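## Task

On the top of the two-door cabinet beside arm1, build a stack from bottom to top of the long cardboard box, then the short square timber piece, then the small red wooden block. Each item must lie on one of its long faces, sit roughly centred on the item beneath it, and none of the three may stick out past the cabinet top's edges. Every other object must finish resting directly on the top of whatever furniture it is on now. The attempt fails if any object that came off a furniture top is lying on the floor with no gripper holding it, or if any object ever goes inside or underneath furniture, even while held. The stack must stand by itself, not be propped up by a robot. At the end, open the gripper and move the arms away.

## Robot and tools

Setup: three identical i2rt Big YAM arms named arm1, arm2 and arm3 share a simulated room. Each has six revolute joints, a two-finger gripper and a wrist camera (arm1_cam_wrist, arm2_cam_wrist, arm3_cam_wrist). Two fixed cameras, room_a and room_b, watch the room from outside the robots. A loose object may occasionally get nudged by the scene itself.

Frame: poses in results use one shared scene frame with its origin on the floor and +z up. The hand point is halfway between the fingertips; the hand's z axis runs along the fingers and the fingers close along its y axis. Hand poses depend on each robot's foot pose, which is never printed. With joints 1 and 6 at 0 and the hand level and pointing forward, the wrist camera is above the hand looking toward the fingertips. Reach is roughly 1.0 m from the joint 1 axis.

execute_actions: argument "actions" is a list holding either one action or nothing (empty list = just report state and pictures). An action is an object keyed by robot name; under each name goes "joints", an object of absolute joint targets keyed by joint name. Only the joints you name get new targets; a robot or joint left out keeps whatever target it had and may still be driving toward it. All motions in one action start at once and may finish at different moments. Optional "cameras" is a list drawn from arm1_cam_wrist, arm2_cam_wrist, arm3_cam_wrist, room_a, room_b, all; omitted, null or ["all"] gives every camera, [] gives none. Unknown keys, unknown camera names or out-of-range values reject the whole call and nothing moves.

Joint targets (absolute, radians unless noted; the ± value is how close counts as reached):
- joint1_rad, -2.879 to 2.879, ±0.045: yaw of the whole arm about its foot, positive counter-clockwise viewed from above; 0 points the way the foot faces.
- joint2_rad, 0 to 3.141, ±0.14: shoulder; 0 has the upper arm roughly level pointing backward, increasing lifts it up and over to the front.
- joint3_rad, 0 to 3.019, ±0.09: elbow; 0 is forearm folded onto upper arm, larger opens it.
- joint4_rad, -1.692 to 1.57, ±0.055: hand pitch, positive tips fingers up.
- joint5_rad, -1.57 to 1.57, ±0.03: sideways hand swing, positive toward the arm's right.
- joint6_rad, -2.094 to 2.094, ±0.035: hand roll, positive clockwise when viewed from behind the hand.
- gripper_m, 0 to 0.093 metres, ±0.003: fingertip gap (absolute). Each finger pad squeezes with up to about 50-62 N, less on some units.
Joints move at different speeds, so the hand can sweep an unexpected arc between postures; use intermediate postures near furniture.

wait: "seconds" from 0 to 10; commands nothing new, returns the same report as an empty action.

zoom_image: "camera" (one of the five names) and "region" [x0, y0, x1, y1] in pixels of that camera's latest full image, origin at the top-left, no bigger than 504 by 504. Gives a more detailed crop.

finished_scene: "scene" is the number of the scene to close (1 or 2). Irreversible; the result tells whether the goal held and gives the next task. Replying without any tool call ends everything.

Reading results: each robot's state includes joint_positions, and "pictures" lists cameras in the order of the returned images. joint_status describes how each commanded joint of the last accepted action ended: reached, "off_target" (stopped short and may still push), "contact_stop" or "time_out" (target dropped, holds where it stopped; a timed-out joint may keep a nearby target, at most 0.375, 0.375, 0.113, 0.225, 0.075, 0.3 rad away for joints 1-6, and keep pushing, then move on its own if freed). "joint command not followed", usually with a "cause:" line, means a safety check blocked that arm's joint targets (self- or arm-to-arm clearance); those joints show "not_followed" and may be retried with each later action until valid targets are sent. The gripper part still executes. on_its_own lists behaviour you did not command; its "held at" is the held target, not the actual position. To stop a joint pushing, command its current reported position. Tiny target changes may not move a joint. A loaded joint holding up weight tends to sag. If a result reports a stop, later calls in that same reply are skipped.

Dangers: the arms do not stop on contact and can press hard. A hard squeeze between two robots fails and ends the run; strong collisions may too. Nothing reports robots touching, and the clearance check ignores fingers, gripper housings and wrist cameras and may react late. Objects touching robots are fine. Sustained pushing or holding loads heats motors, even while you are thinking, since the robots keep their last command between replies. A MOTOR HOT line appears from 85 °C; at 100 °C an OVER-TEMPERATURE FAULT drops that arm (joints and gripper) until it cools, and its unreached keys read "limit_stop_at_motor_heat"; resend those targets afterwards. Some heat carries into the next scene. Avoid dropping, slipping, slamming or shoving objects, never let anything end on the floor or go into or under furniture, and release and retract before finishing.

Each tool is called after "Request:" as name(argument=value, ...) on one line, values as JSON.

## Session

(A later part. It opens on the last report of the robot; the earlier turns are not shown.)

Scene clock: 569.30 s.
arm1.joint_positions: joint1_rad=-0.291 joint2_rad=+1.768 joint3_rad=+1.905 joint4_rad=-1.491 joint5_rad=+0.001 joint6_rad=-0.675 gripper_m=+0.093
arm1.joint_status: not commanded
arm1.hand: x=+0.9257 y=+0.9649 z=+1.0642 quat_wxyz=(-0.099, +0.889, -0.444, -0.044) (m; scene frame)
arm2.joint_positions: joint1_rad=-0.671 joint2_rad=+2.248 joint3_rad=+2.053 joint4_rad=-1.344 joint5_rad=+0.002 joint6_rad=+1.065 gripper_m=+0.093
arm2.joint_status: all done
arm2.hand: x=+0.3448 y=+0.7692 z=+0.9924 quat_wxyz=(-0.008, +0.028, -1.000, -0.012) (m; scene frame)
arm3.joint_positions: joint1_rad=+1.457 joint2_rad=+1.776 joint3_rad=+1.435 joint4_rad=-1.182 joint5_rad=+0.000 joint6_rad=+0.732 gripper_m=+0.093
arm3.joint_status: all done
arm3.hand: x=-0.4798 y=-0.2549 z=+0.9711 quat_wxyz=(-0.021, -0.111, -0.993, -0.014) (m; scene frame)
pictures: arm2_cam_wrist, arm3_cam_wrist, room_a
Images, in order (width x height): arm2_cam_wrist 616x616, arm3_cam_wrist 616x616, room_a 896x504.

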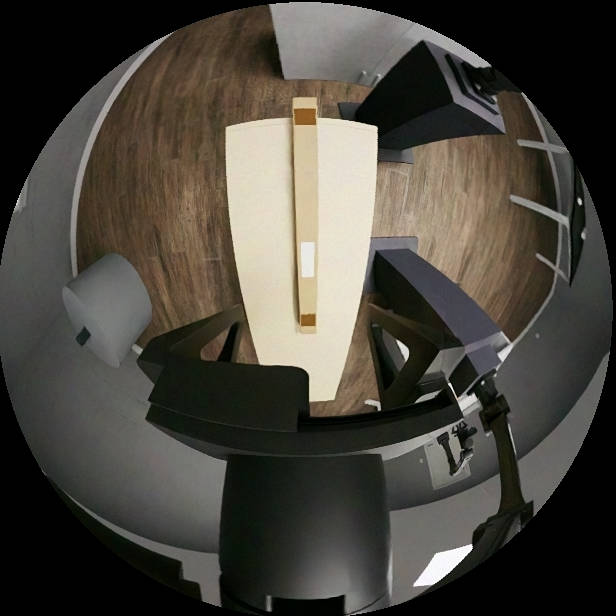

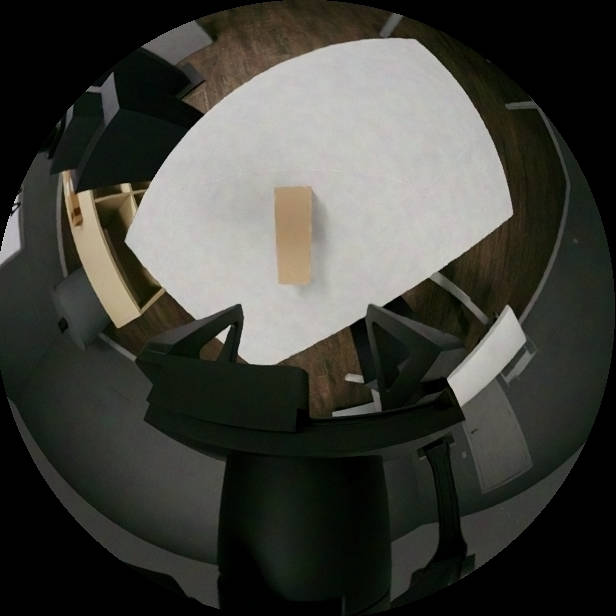

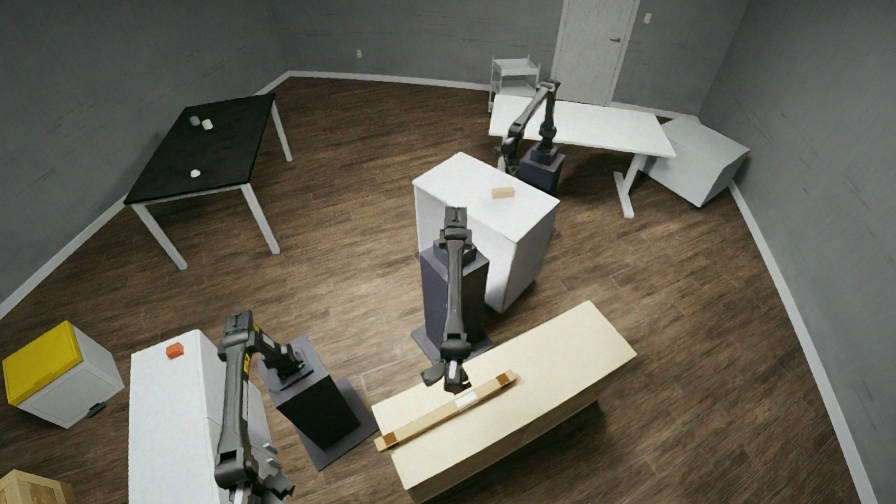

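Request:
execute_actions(actions=[{"arm1":{"joints":{"joint1_rad":0.3,"joint2_rad":2.1,"joint4_rad":-1.37}},"arm2":{"joints":{"joint1_rad":2.005,"joint2_rad":2.16,"joint3_rad":1.69,"joint4_rad":-1.05,"joint6_rad":0.87}},"arm3":{"joints":{"joint1_rad":-0.5,"joint2_rad":1.2,"joint3_rad":1.2}}}])

Scene clock: 591.23 s.
arm1.joint_positions: joint1_rad=+0.292 joint2_rad=+2.107 joint3_rad=+1.926 joint4_rad=-1.372 joint5_rad=-0.001 joint6_rad=-0.676 gripper_m=+0.093
arm1.joint_status: all done
arm1.hand: x=+0.5645 y=+0.9288 z=+0.8699 quat_wxyz=(-0.007, +0.985, -0.171, -0.006) (m; scene frame)
arm2.joint_positions: joint1_rad=+2.017 joint2_rad=+2.166 joint3_rad=+1.692 joint4_rad=-1.046 joint5_rad=-0.001 joint6_rad=+0.879 gripper_m=+0.093
arm2.joint_status: all done
arm2.hand: x=-0.4628 y=-0.2538 z=+0.9183 quat_wxyz=(+0.020, +0.994, -0.105, -0.018) (m; scene frame)
arm3.joint_positions: joint1_rad=-0.500 joint2_rad=+1.192 joint3_rad=+1.196 joint4_rad=-1.182 joint5_rad=+0.001 joint6_rad=+0.732 gripper_m=+0.093
arm3.joint_status: all done
arm3.hand: x=-0.8992 y=-0.9337 z=+1.1376 quat_wxyz=(-0.183, -0.870, -0.453, +0.068) (m; scene frame)
pictures: arm1_cam_wrist, arm2_cam_wrist, arm3_cam_wrist, room_a, room_b
Images, in order (width x height): arm1_cam_wrist 616x616, arm2_cam_wrist 616x616, arm3_cam_wrist 616x616, room_a 896x504, room_b 896x504.

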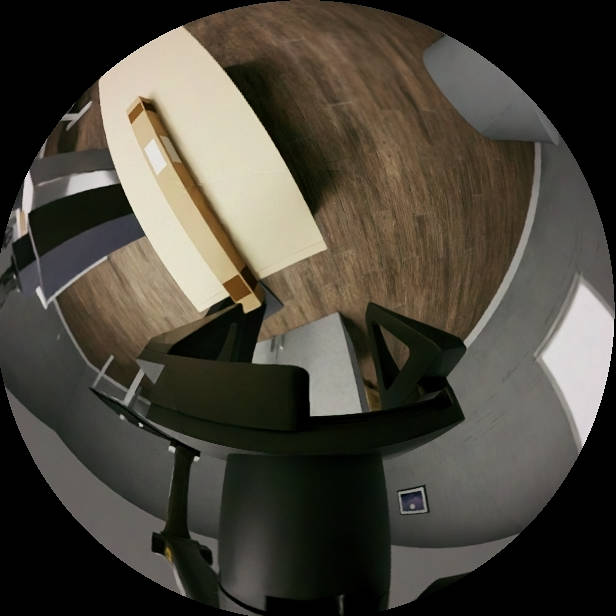

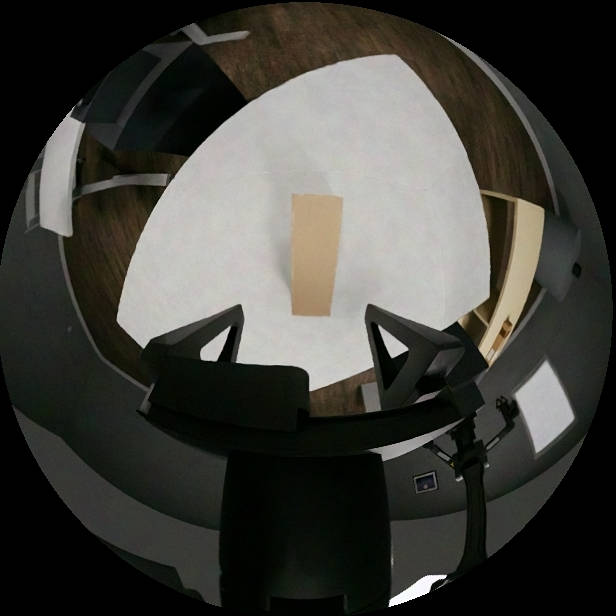

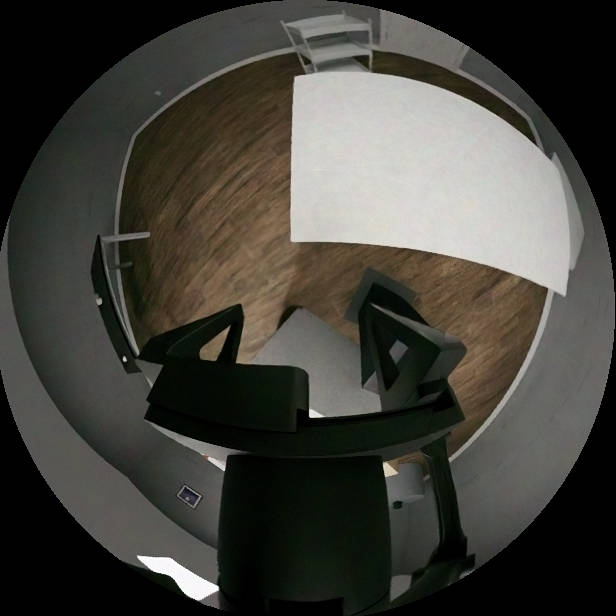

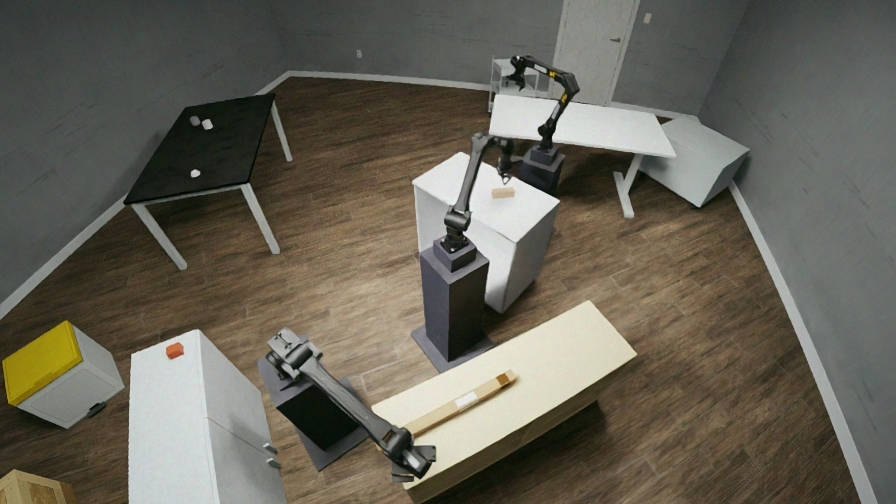

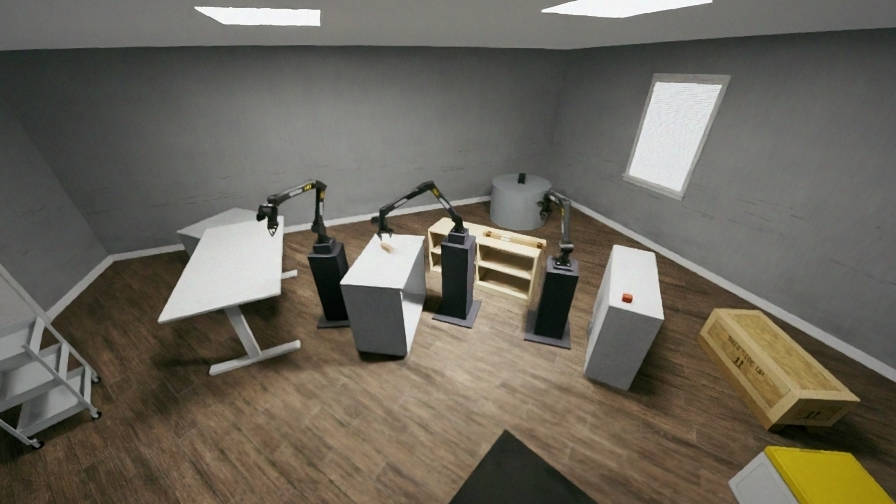

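Request:
execute_actions(actions=[{"arm1":{"joints":{"joint1_rad":0.685,"joint2_rad":2.26,"joint3_rad":1.89,"joint4_rad":-1.175}},"arm2":{"joints":{"joint1_rad":1.987,"joint2_rad":2.325,"joint3_rad":1.75,"joint4_rad":-0.945,"joint6_rad":0.92}}}], cameras=["arm1_cam_wrist","arm2_cam_wrist"])

Scene clock: 606.00 s.
arm1.joint_positions: joint1_rad=+0.675 joint2_rad=+2.288 joint3_rad=+1.884 joint4_rad=-1.184 joint5_rad=-0.002 joint6_rad=-0.677 gripper_m=+0.093
arm1.joint_status: all done
arm1.hand: x=+0.3692 y=+0.7697 z=+0.7378 quat_wxyz=(+0.005, +1.000, +0.020, +0.007) (m; scene frame)
arm2.joint_positions: joint1_rad=+1.997 joint2_rad=+2.338 joint3_rad=+1.726 joint4_rad=-0.951 joint5_rad=-0.001 joint6_rad=+0.909 gripper_m=+0.093
arm2.joint_status: all done
arm2.hand: x=-0.4749 y=-0.2470 z=+0.8227 quat_wxyz=(+0.004, +0.991, -0.130, -0.002) (m; scene frame)
arm3.joint_positions: joint1_rad=-0.500 joint2_rad=+1.192 joint3_rad=+1.196 joint4_rad=-1.182 joint5_rad=+0.001 joint6_rad=+0.732 gripper_m=+0.093
arm3.joint_status: not commanded
arm3.hand: x=-0.8992 y=-0.9337 z=+1.1376 quat_wxyz=(-0.183, -0.870, -0.453, +0.068) (m; scene frame)
pictures: arm1_cam_wrist, arm2_cam_wrist
Images, in order (width x height): arm1_cam_wrist 616x616, arm2_cam_wrist 616x616.

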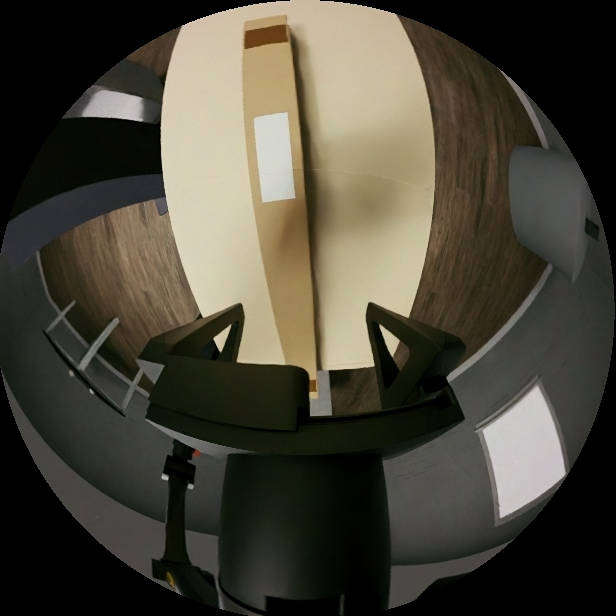

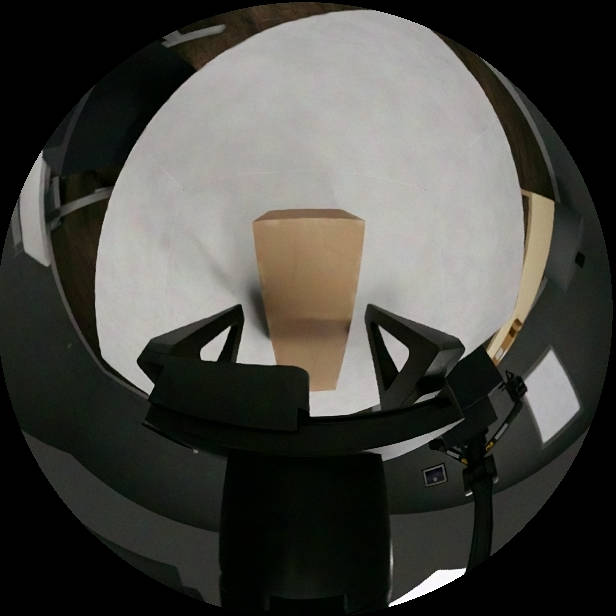

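Request:
execute_actions(actions=[{"arm1":{"joints":{"joint1_rad":0.722,"joint2_rad":2.31,"joint3_rad":1.83,"joint4_rad":-1.07,"joint6_rad":-0.725}},"arm2":{"joints":{"gripper_m":0.03}}}], cameras=["arm1_cam_wrist","arm2_cam_wrist"])

Scene clock: 632.47 s.
arm1.joint_positions: joint1_rad=+0.723 joint2_rad=+2.306 joint3_rad=+1.834 joint4_rad=-1.082 joint5_rad=-0.002 joint6_rad=-0.709 gripper_m=+0.093
arm1.joint_status: all done
arm1.hand: x=+0.3493 y=+0.7447 z=+0.7089 quat_wxyz=(-0.006, +0.998, +0.060, -0.007) (m; scene frame)
arm2.joint_positions: joint1_rad=+1.997 joint2_rad=+2.338 joint3_rad=+1.726 joint4_rad=-0.951 joint5_rad=-0.001 joint6_rad=+0.910 gripper_m=+0.045
arm2.joint_status: gripper_m off_target (ended at +0.045, target +0.030)
arm2.hand: x=-0.4751 y=-0.2471 z=+0.8227 quat_wxyz=(+0.005, +0.991, -0.131, -0.002) (m; scene frame)
arm3.joint_positions: joint1_rad=-0.500 joint2_rad=+1.192 joint3_rad=+1.196 joint4_rad=-1.182 joint5_rad=+0.001 joint6_rad=+0.732 gripper_m=+0.093
arm3.joint_status: not commanded
arm3.hand: x=-0.8992 y=-0.9337 z=+1.1376 quat_wxyz=(-0.183, -0.870, -0.453, +0.068) (m; scene frame)
pictures: arm1_cam_wrist, arm2_cam_wrist
Images, in order (width x height): arm1_cam_wrist 616x616, arm2_cam_wrist 616x616.

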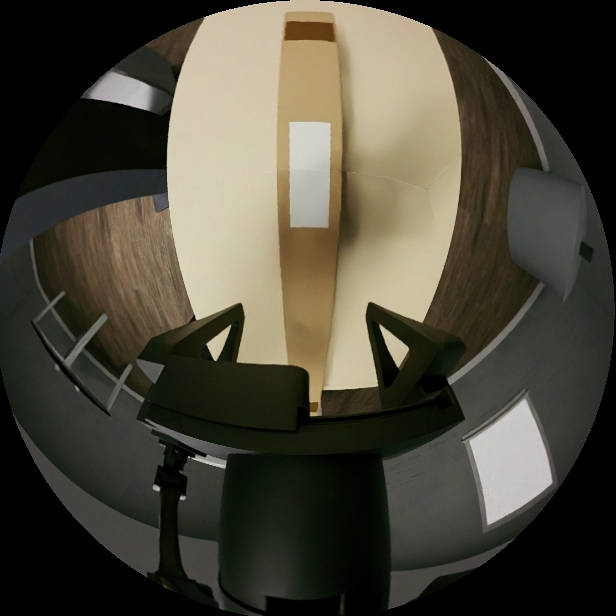

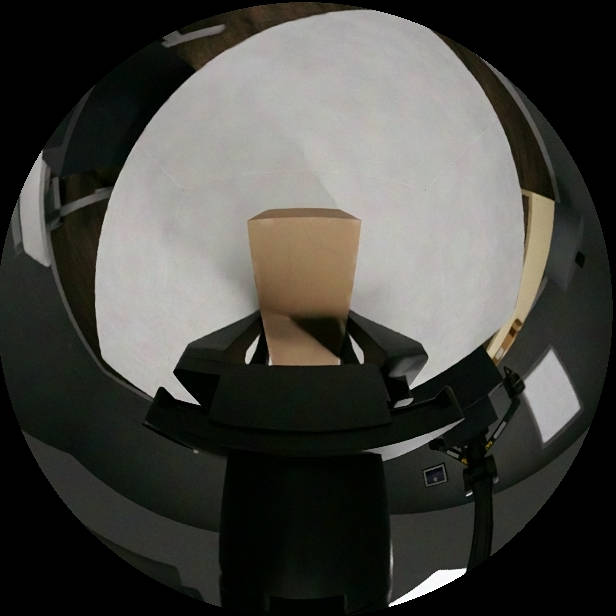

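Request:
execute_actions(actions=[{"arm1":{"joints":{"joint2_rad":2.4,"joint4_rad":-0.985}},"arm2":{"joints":{"joint2_rad":2.2,"joint4_rad":-1.1}}}], cameras=["arm1_cam_wrist"])

Scene clock: 644.27 s.
arm1.joint_positions: joint1_rad=+0.723 joint2_rad=+2.413 joint3_rad=+1.828 joint4_rad=-0.995 joint5_rad=-0.002 joint6_rad=-0.709 gripper_m=+0.093
arm1.joint_status: all done
arm1.hand: x=+0.3537 y=+0.7420 z=+0.6374 quat_wxyz=(+0.003, +0.998, +0.060, +0.004) (m; scene frame)
arm2.joint_positions: joint1_rad=+1.997 joint2_rad=+2.204 joint3_rad=+1.726 joint4_rad=-1.093 joint5_rad=-0.001 joint6_rad=+0.910 gripper_m=+0.045
arm2.joint_status: all done
arm2.hand: x=-0.4683 y=-0.2418 z=+0.9062 quat_wxyz=(+0.002, +0.991, -0.131, +0.001) (m; scene frame)
arm3.joint_positions: joint1_rad=-0.500 joint2_rad=+1.192 joint3_rad=+1.196 joint4_rad=-1.182 joint5_rad=+0.001 joint6_rad=+0.732 gripper_m=+0.093
arm3.joint_status: not commanded
arm3.hand: x=-0.8992 y=-0.9337 z=+1.1376 quat_wxyz=(-0.183, -0.870, -0.453, +0.068) (m; scene frame)
pictures: arm1_cam_wrist
Images, in order (width x height): arm1_cam_wrist 616x616.

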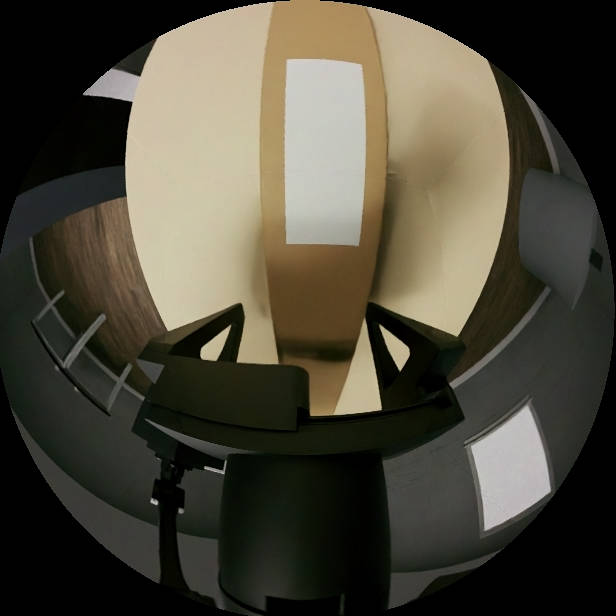

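Request:
execute_actions(actions=[{"arm1":{"joints":{"gripper_m":0.03}},"arm2":{"joints":{"joint1_rad":1.2}}}], cameras=[])

Request:
execute_actions(actions=[{"arm1":{"joints":{"joint2_rad":1.99,"joint4_rad":-1.41}},"arm2":{"joints":{"joint1_rad":0.8}}}], cameras=["arm1_cam_wrist","room_a","room_b"])

Scene clock: 659.23 s.
arm1.joint_positions: joint1_rad=+0.723 joint2_rad=+2.413 joint3_rad=+1.828 joint4_rad=-0.995 joint5_rad=-0.001 joint6_rad=-0.710 gripper_m=+0.049
arm1.joint_status: gripper_m off_target (ended at +0.049, target +0.030)
arm1.hand: x=+0.3536 y=+0.7421 z=+0.6374 quat_wxyz=(+0.002, +0.998, +0.061, +0.004) (m; scene frame)
arm2.joint_positions: joint1_rad=+1.205 joint2_rad=+2.204 joint3_rad=+1.726 joint4_rad=-1.093 joint5_rad=+0.002 joint6_rad=+0.911 gripper_m=+0.045
arm2.joint_status: all done
arm2.hand: x=-0.5909 y=+0.2369 z=+0.9048 quat_wxyz=(+0.000, +0.864, -0.504, +0.001) (m; scene frame)
arm3.joint_positions: joint1_rad=-0.500 joint2_rad=+1.192 joint3_rad=+1.196 joint4_rad=-1.182 joint5_rad=+0.001 joint6_rad=+0.732 gripper_m=+0.093
arm3.joint_status: not commanded
arm3.hand: x=-0.8992 y=-0.9337 z=+1.1376 quat_wxyz=(-0.183, -0.870, -0.453, +0.068) (m; scene frame)
pictures: none
No camera images: the call's "cameras" was empty. Leave "cameras" out to get every camera's image.

Scene clock: 661.00 s.
arm1.joint_positions: joint1_rad=+0.723 joint2_rad=+2.007 joint3_rad=+1.818 joint4_rad=-1.401 joint5_rad=-0.001 joint6_rad=-0.710 gripper_m=+0.049
arm1.joint_status: all done
arm1.hand: x=+0.3965 y=+0.7128 z=+0.8900 quat_wxyz=(+0.005, +0.998, +0.061, +0.008) (m; scene frame)
arm2.joint_positions: joint1_rad=+0.808 joint2_rad=+2.204 joint3_rad=+1.726 joint4_rad=-1.093 joint5_rad=+0.001 joint6_rad=+0.911 gripper_m=+0.045
arm2.joint_status: all done
arm2.hand: x=-0.5058 y=+0.4742 z=+0.9041 quat_wxyz=(+0.000, +0.748, -0.664, +0.001) (m; scene frame)
arm3.joint_positions: joint1_rad=-0.500 joint2_rad=+1.192 joint3_rad=+1.196 joint4_rad=-1.182 joint5_rad=+0.001 joint6_rad=+0.732 gripper_m=+0.093
arm3.joint_status: not commanded
arm3.hand: x=-0.8992 y=-0.9337 z=+1.1376 quat_wxyz=(-0.183, -0.870, -0.453, +0.068) (m; scene frame)
pictures: arm1_cam_wrist, room_a, room_b
Images, in order (width x height): arm1_cam_wrist 616x616, room_a 896x504, room_b 896x504.

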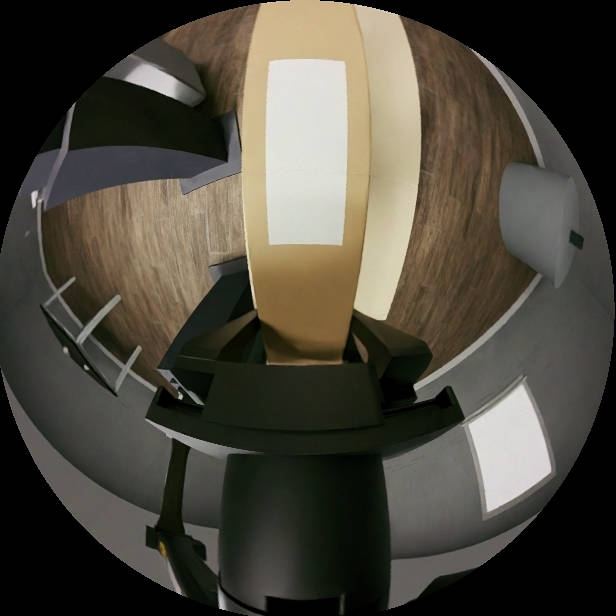

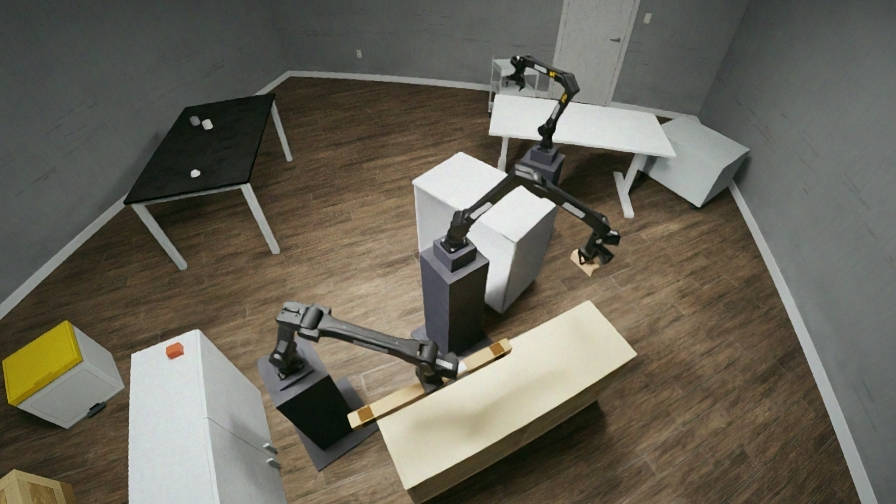

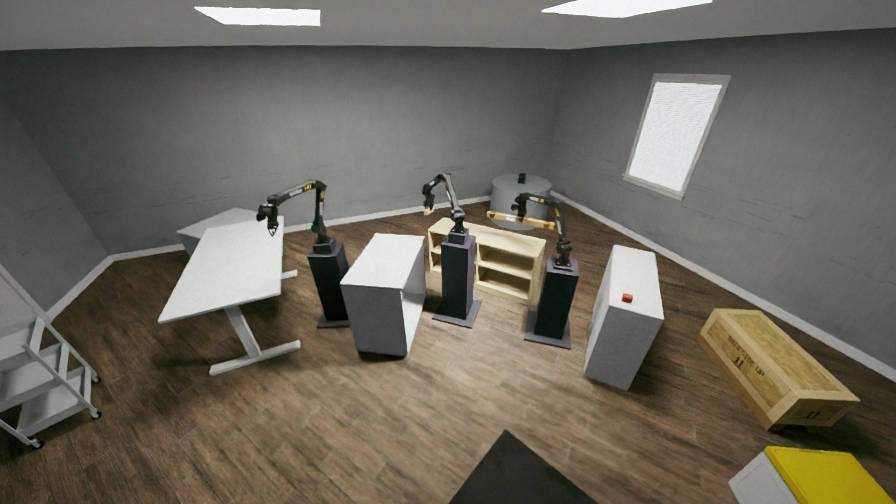

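Request:
execute_actions(actions=[{"arm1":{"joints":{"joint1_rad":-1.455,"joint2_rad":1.72,"joint3_rad":1.47,"joint4_rad":-1.3,"joint6_rad":-1.343}},"arm2":{"joints":{"joint1_rad":-0.75,"joint2_rad":2.4,"joint3_rad":2.06,"joint4_rad":-1.2}}}], cameras=["arm1_cam_wrist","arm2_cam_wrist","room_a","room_b"])

Scene clock: 679.57 s.
arm1.joint_positions: joint1_rad=-1.461 joint2_rad=+1.732 joint3_rad=+1.475 joint4_rad=-1.301 joint5_rad=+0.000 joint6_rad=-1.327 gripper_m=+0.049
arm1.joint_status: all done
arm1.hand: x=+1.3940 y=+0.5595 z=+0.9143 quat_wxyz=(-0.007, +0.750, -0.662, +0.003) (m; scene frame)
arm2.joint_positions: joint1_rad=-0.755 joint2_rad=+2.416 joint3_rad=+2.048 joint4_rad=-1.192 joint5_rad=+0.003 joint6_rad=+0.911 gripper_m=+0.045
arm2.joint_status: all done
arm2.hand: x=+0.4036 y=+0.7536 z=+0.8767 quat_wxyz=(-0.004, +0.063, -0.998, -0.002) (m; scene frame)
arm3.joint_positions: joint1_rad=-0.500 joint2_rad=+1.192 joint3_rad=+1.196 joint4_rad=-1.182 joint5_rad=+0.001 joint6_rad=+0.732 gripper_m=+0.093
arm3.joint_status: not commanded
arm3.hand: x=-0.8992 y=-0.9337 z=+1.1376 quat_wxyz=(-0.183, -0.870, -0.453, +0.068) (m; scene frame)
pictures: arm1_cam_wrist, arm2_cam_wrist, room_a, room_b
Images, in order (width x height): arm1_cam_wrist 616x616, arm2_cam_wrist 616x616, room_a 896x504, room_b 896x504.

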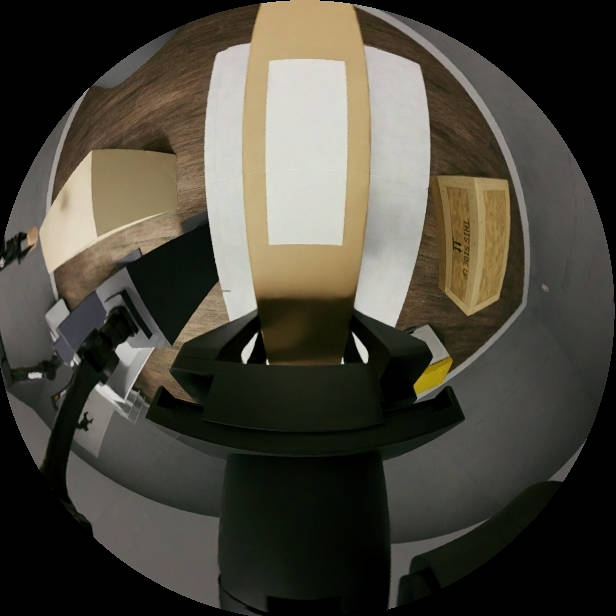

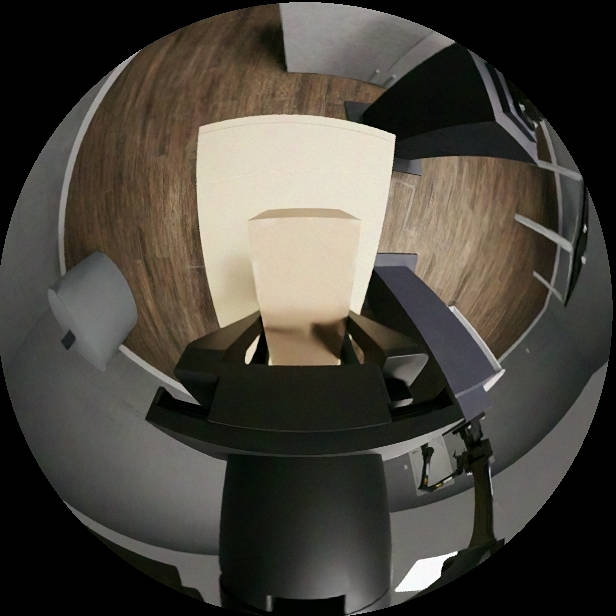

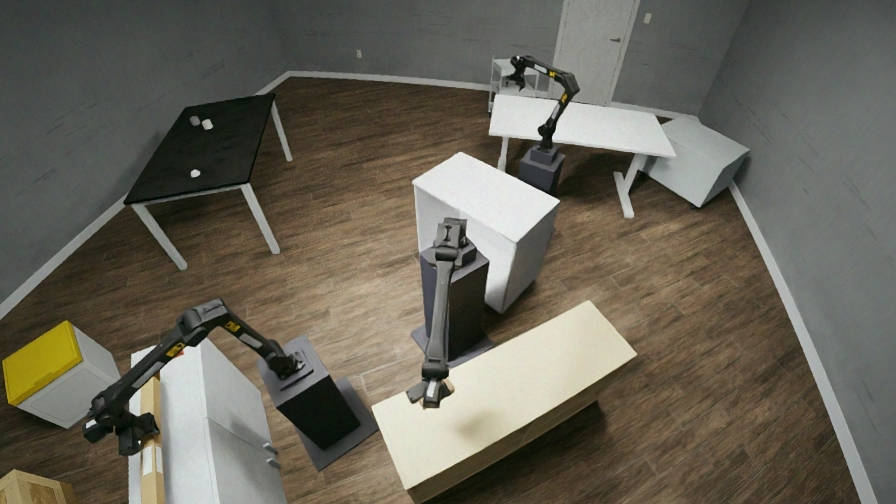

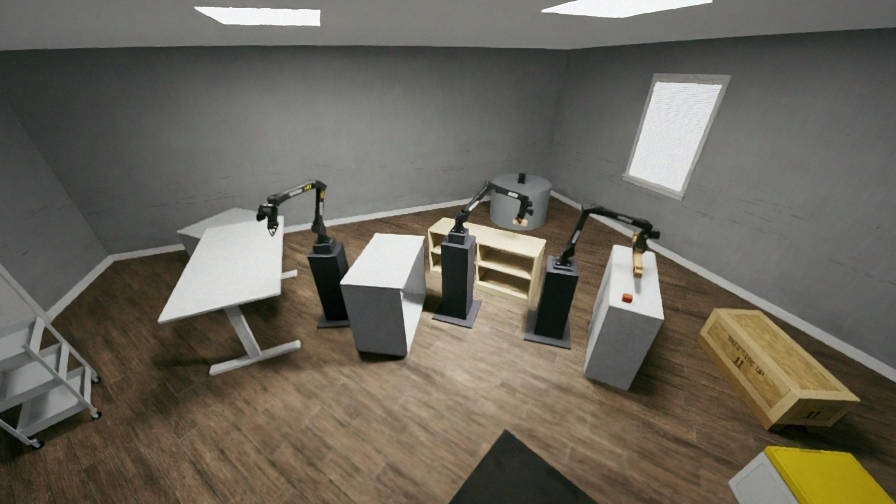

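Request:
execute_actions(actions=[{"arm1":{"joints":{"joint1_rad":-1.505,"joint2_rad":1.862,"joint3_rad":1.40,"joint4_rad":-1.088,"joint6_rad":-1.38}},"arm2":{"joints":{"joint2_rad":2.692,"joint4_rad":-0.898}}}], cameras=["arm1_cam_wrist","arm2_cam_wrist","room_a","room_b"])

Scene clock: 699.17 s.
arm1.joint_positions: joint1_rad=-1.502 joint2_rad=+1.890 joint3_rad=+1.393 joint4_rad=-1.098 joint5_rad=+0.000 joint6_rad=-1.364 gripper_m=+0.049
arm1.joint_status: all done
arm1.hand: x=+1.4134 y=+0.5441 z=+0.8047 quat_wxyz=(+0.009, +0.749, -0.663, -0.006) (m; scene frame)
arm2.joint_positions: joint1_rad=-0.755 joint2_rad=+2.722 joint3_rad=+2.038 joint4_rad=-0.904 joint5_rad=+0.000 joint6_rad=+0.911 gripper_m=+0.045
arm2.joint_status: all done
arm2.hand: x=+0.3921 y=+0.7344 z=+0.6652 quat_wxyz=(+0.005, +0.063, -0.998, +0.009) (m; scene frame)
arm3.joint_positions: joint1_rad=-0.500 joint2_rad=+1.192 joint3_rad=+1.196 joint4_rad=-1.182 joint5_rad=+0.001 joint6_rad=+0.732 gripper_m=+0.093
arm3.joint_status: not commanded
arm3.hand: x=-0.8992 y=-0.9337 z=+1.1376 quat_wxyz=(-0.183, -0.870, -0.453, +0.068) (m; scene frame)
pictures: arm1_cam_wrist, arm2_cam_wrist, room_a, room_b
Images, in order (width x height): arm1_cam_wrist 616x616, arm2_cam_wrist 616x616, room_a 896x504, room_b 896x504.

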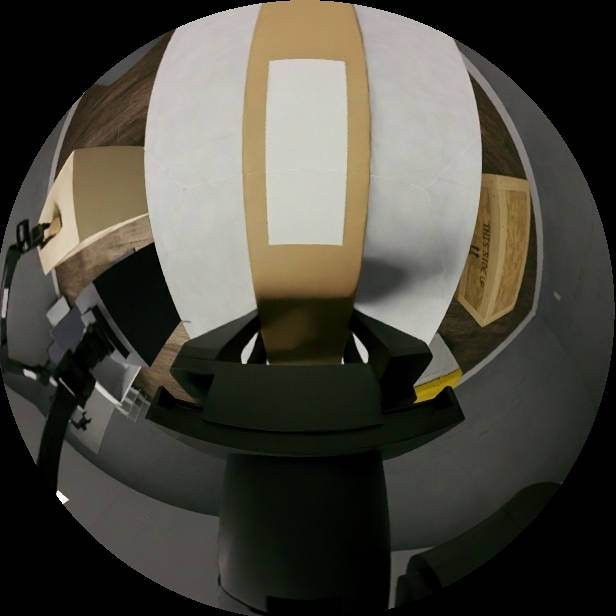

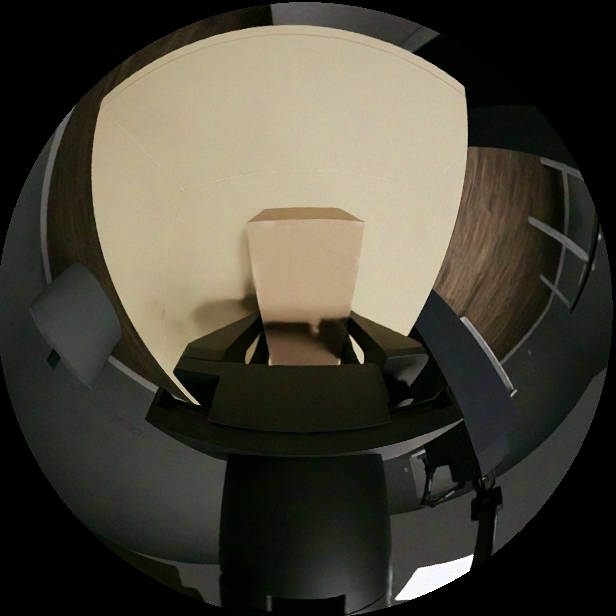

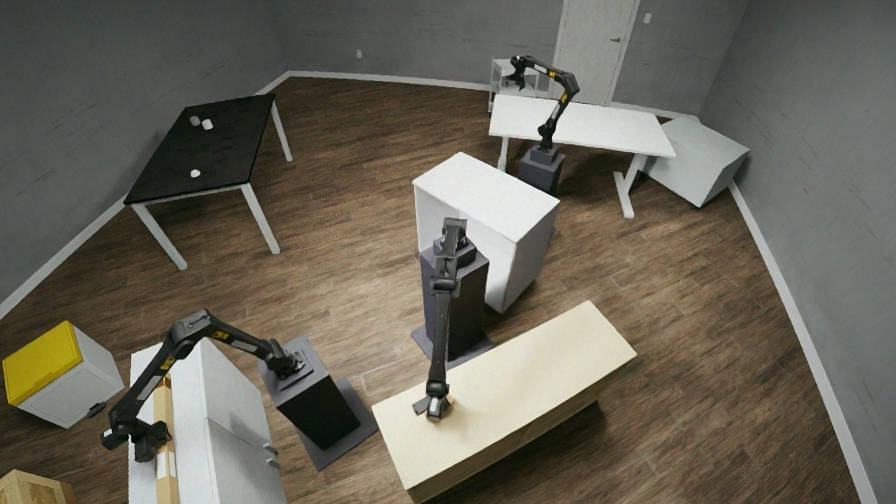

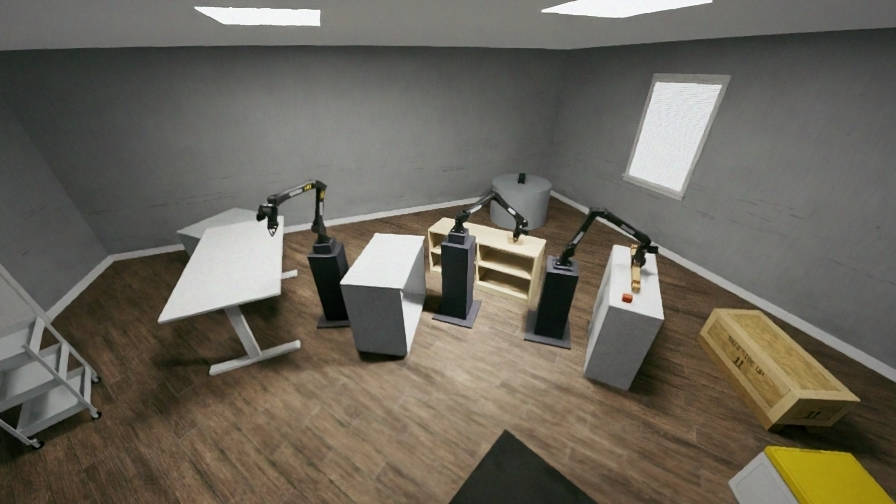

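Request:
execute_actions(actions=[{"arm1":{"joints":{"joint2_rad":1.92,"joint4_rad":-1.06}},"arm2":{"joints":{"joint2_rad":2.75,"joint4_rad":-0.875}}}], cameras=["room_b"])

Request:
zoom_image(camera="room_b", region=[470, 200, 690, 320])

Scene clock: 706.57 s.
arm1.joint_positions: joint1_rad=-1.502 joint2_rad=+1.917 joint3_rad=+1.393 joint4_rad=-1.071 joint5_rad=+0.000 joint6_rad=-1.364 gripper_m=+0.049
arm1.joint_status: all done
arm1.hand: x=+1.4173 y=+0.5455 z=+0.7908 quat_wxyz=(+0.009, +0.749, -0.663, -0.006) (m; scene frame)
arm2.joint_positions: joint1_rad=-0.755 joint2_rad=+2.737 joint3_rad=+2.038 joint4_rad=-0.883 joint5_rad=+0.000 joint6_rad=+0.911 gripper_m=+0.045
arm2.joint_status: all done
arm2.hand: x=+0.3916 y=+0.7335 z=+0.6547 quat_wxyz=(+0.003, +0.063, -0.998, +0.006) (m; scene frame)
arm3.joint_positions: joint1_rad=-0.500 joint2_rad=+1.192 joint3_rad=+1.196 joint4_rad=-1.182 joint5_rad=+0.001 joint6_rad=+0.732 gripper_m=+0.093
arm3.joint_status: not commanded
arm3.hand: x=-0.8992 y=-0.9337 z=+1.1376 quat_wxyz=(-0.183, -0.870, -0.453, +0.068) (m; scene frame)
pictures: room_b
Images, in order (width x height): room_b 896x504.

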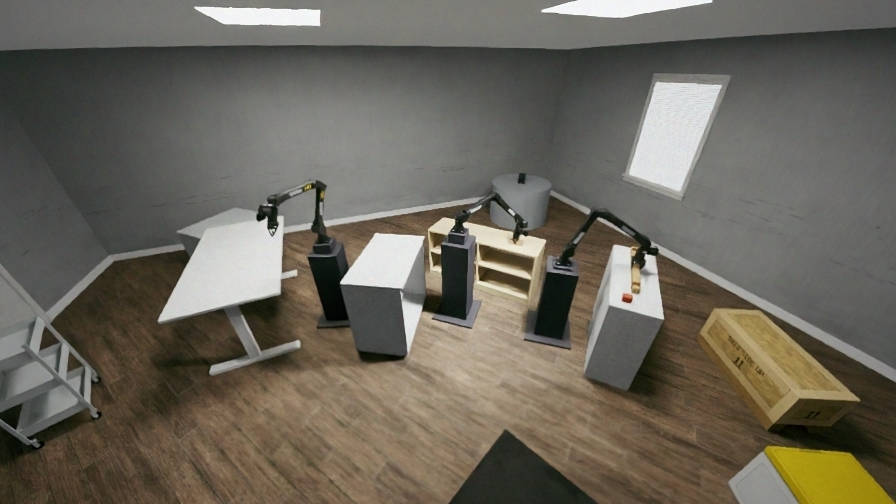

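Region (470, 200, 690, 320) of room_b's 896x504 image, scaled by 2.291, with more detail than that image has; it fills the top 275 rows of this view, and the rest is white.

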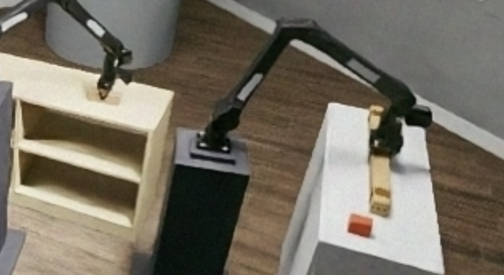

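Request:
execute_actions(actions=[{"arm1":{"joints":{"gripper_m":0.093}},"arm2":{"joints":{"joint2_rad":2.737,"gripper_m":0.093}}}], cameras=["arm1_cam_wrist","arm2_cam_wrist"])

Request:
execute_actions(actions=[{"arm1":{"joints":{"joint2_rad":1.66,"joint4_rad":-1.3}},"arm2":{"joints":{"joint2_rad":2.4,"joint4_rad":-1.2}}}], cameras=["arm1_cam_wrist","arm2_cam_wrist","room_b"])

Scene clock: 717.27 s.
arm1.joint_positions: joint1_rad=-1.502 joint2_rad=+1.917 joint3_rad=+1.393 joint4_rad=-1.071 joint5_rad=+0.000 joint6_rad=-1.365 gripper_m=+0.093
arm1.joint_status: all done
arm1.hand: x=+1.4173 y=+0.5455 z=+0.7908 quat_wxyz=(+0.009, +0.749, -0.663, -0.006) (m; scene frame)
arm2.joint_positions: joint1_rad=-0.755 joint2_rad=+2.737 joint3_rad=+2.038 joint4_rad=-0.883 joint5_rad=+0.000 joint6_rad=+0.911 gripper_m=+0.093
arm2.joint_status: all done
arm2.hand: x=+0.3916 y=+0.7335 z=+0.6547 quat_wxyz=(+0.003, +0.063, -0.998, +0.006) (m; scene frame)
arm3.joint_positions: joint1_rad=-0.500 joint2_rad=+1.192 joint3_rad=+1.196 joint4_rad=-1.182 joint5_rad=+0.001 joint6_rad=+0.732 gripper_m=+0.093
arm3.joint_status: not commanded
arm3.hand: x=-0.8992 y=-0.9337 z=+1.1376 quat_wxyz=(-0.183, -0.870, -0.453, +0.068) (m; scene frame)
pictures: arm1_cam_wrist, arm2_cam_wrist
Images, in order (width x height): arm1_cam_wrist 616x616, arm2_cam_wrist 616x616.

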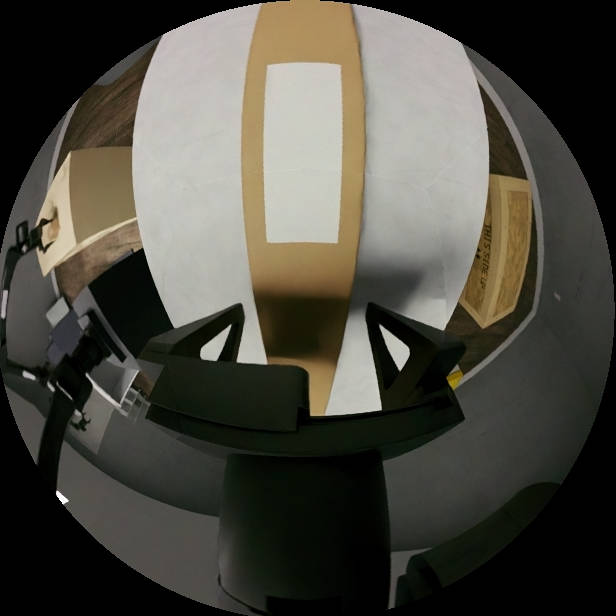

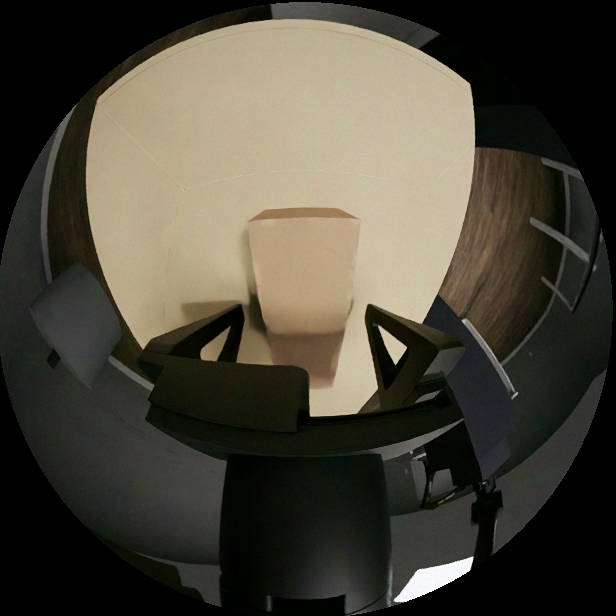

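Scene clock: 718.77 s.
arm1.joint_positions: joint1_rad=-1.502 joint2_rad=+1.657 joint3_rad=+1.393 joint4_rad=-1.292 joint5_rad=+0.000 joint6_rad=-1.365 gripper_m=+0.093
arm1.joint_status: all done
arm1.hand: x=+1.3751 y=+0.5309 z=+0.9203 quat_wxyz=(-0.008, +0.749, -0.663, +0.004) (m; scene frame)
arm2.joint_positions: joint1_rad=-0.755 joint2_rad=+2.390 joint3_rad=+2.056 joint4_rad=-1.194 joint5_rad=+0.000 joint6_rad=+0.911 gripper_m=+0.093
arm2.joint_status: all done
arm2.hand: x=+0.4069 y=+0.7601 z=+0.8975 quat_wxyz=(-0.012, +0.063, -0.998, -0.016) (m; scene frame)
arm3.joint_positions: joint1_rad=-0.500 joint2_rad=+1.192 joint3_rad=+1.196 joint4_rad=-1.182 joint5_rad=+0.001 joint6_rad=+0.732 gripper_m=+0.093
arm3.joint_status: not commanded
arm3.hand: x=-0.8992 y=-0.9337 z=+1.1376 quat_wxyz=(-0.183, -0.870, -0.453, +0.068) (m; scene frame)
pictures: arm1_cam_wrist, arm2_cam_wrist, room_b
Images, in order (width x height): arm1_cam_wrist 616x616, arm2_cam_wrist 616x616, room_b 896x504.

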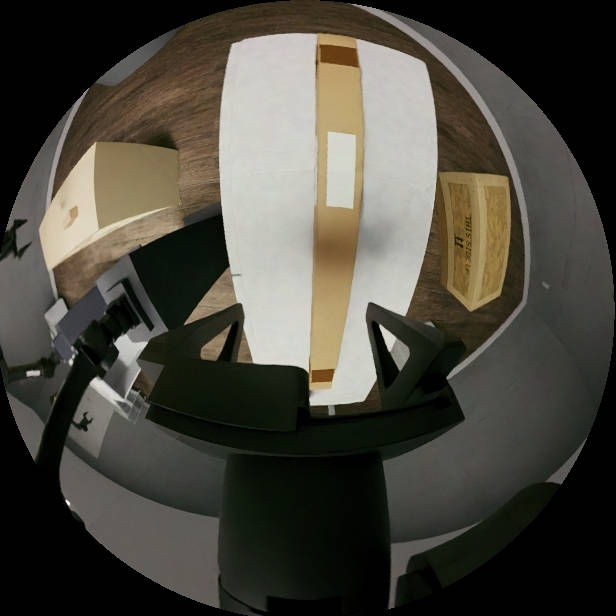

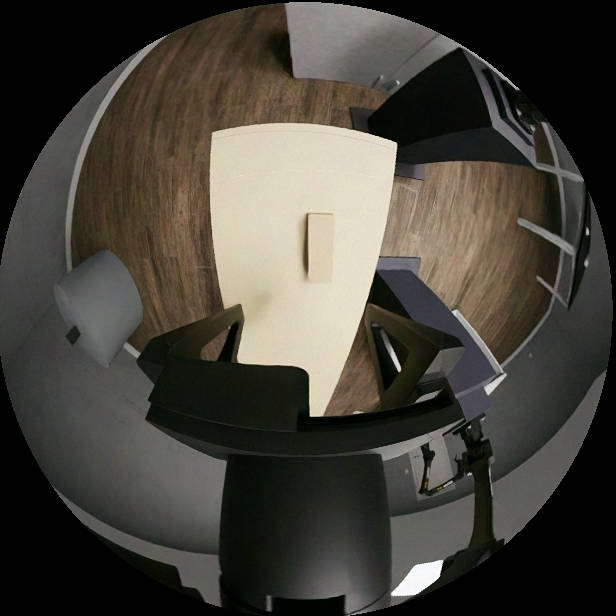

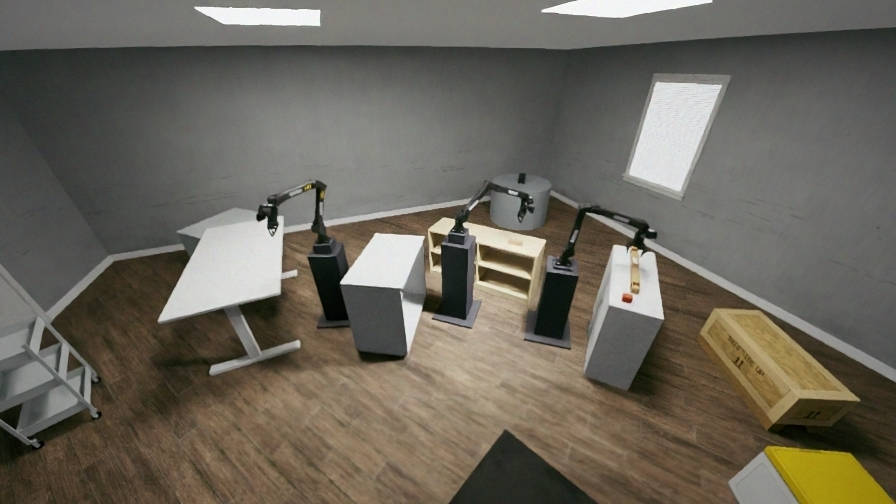

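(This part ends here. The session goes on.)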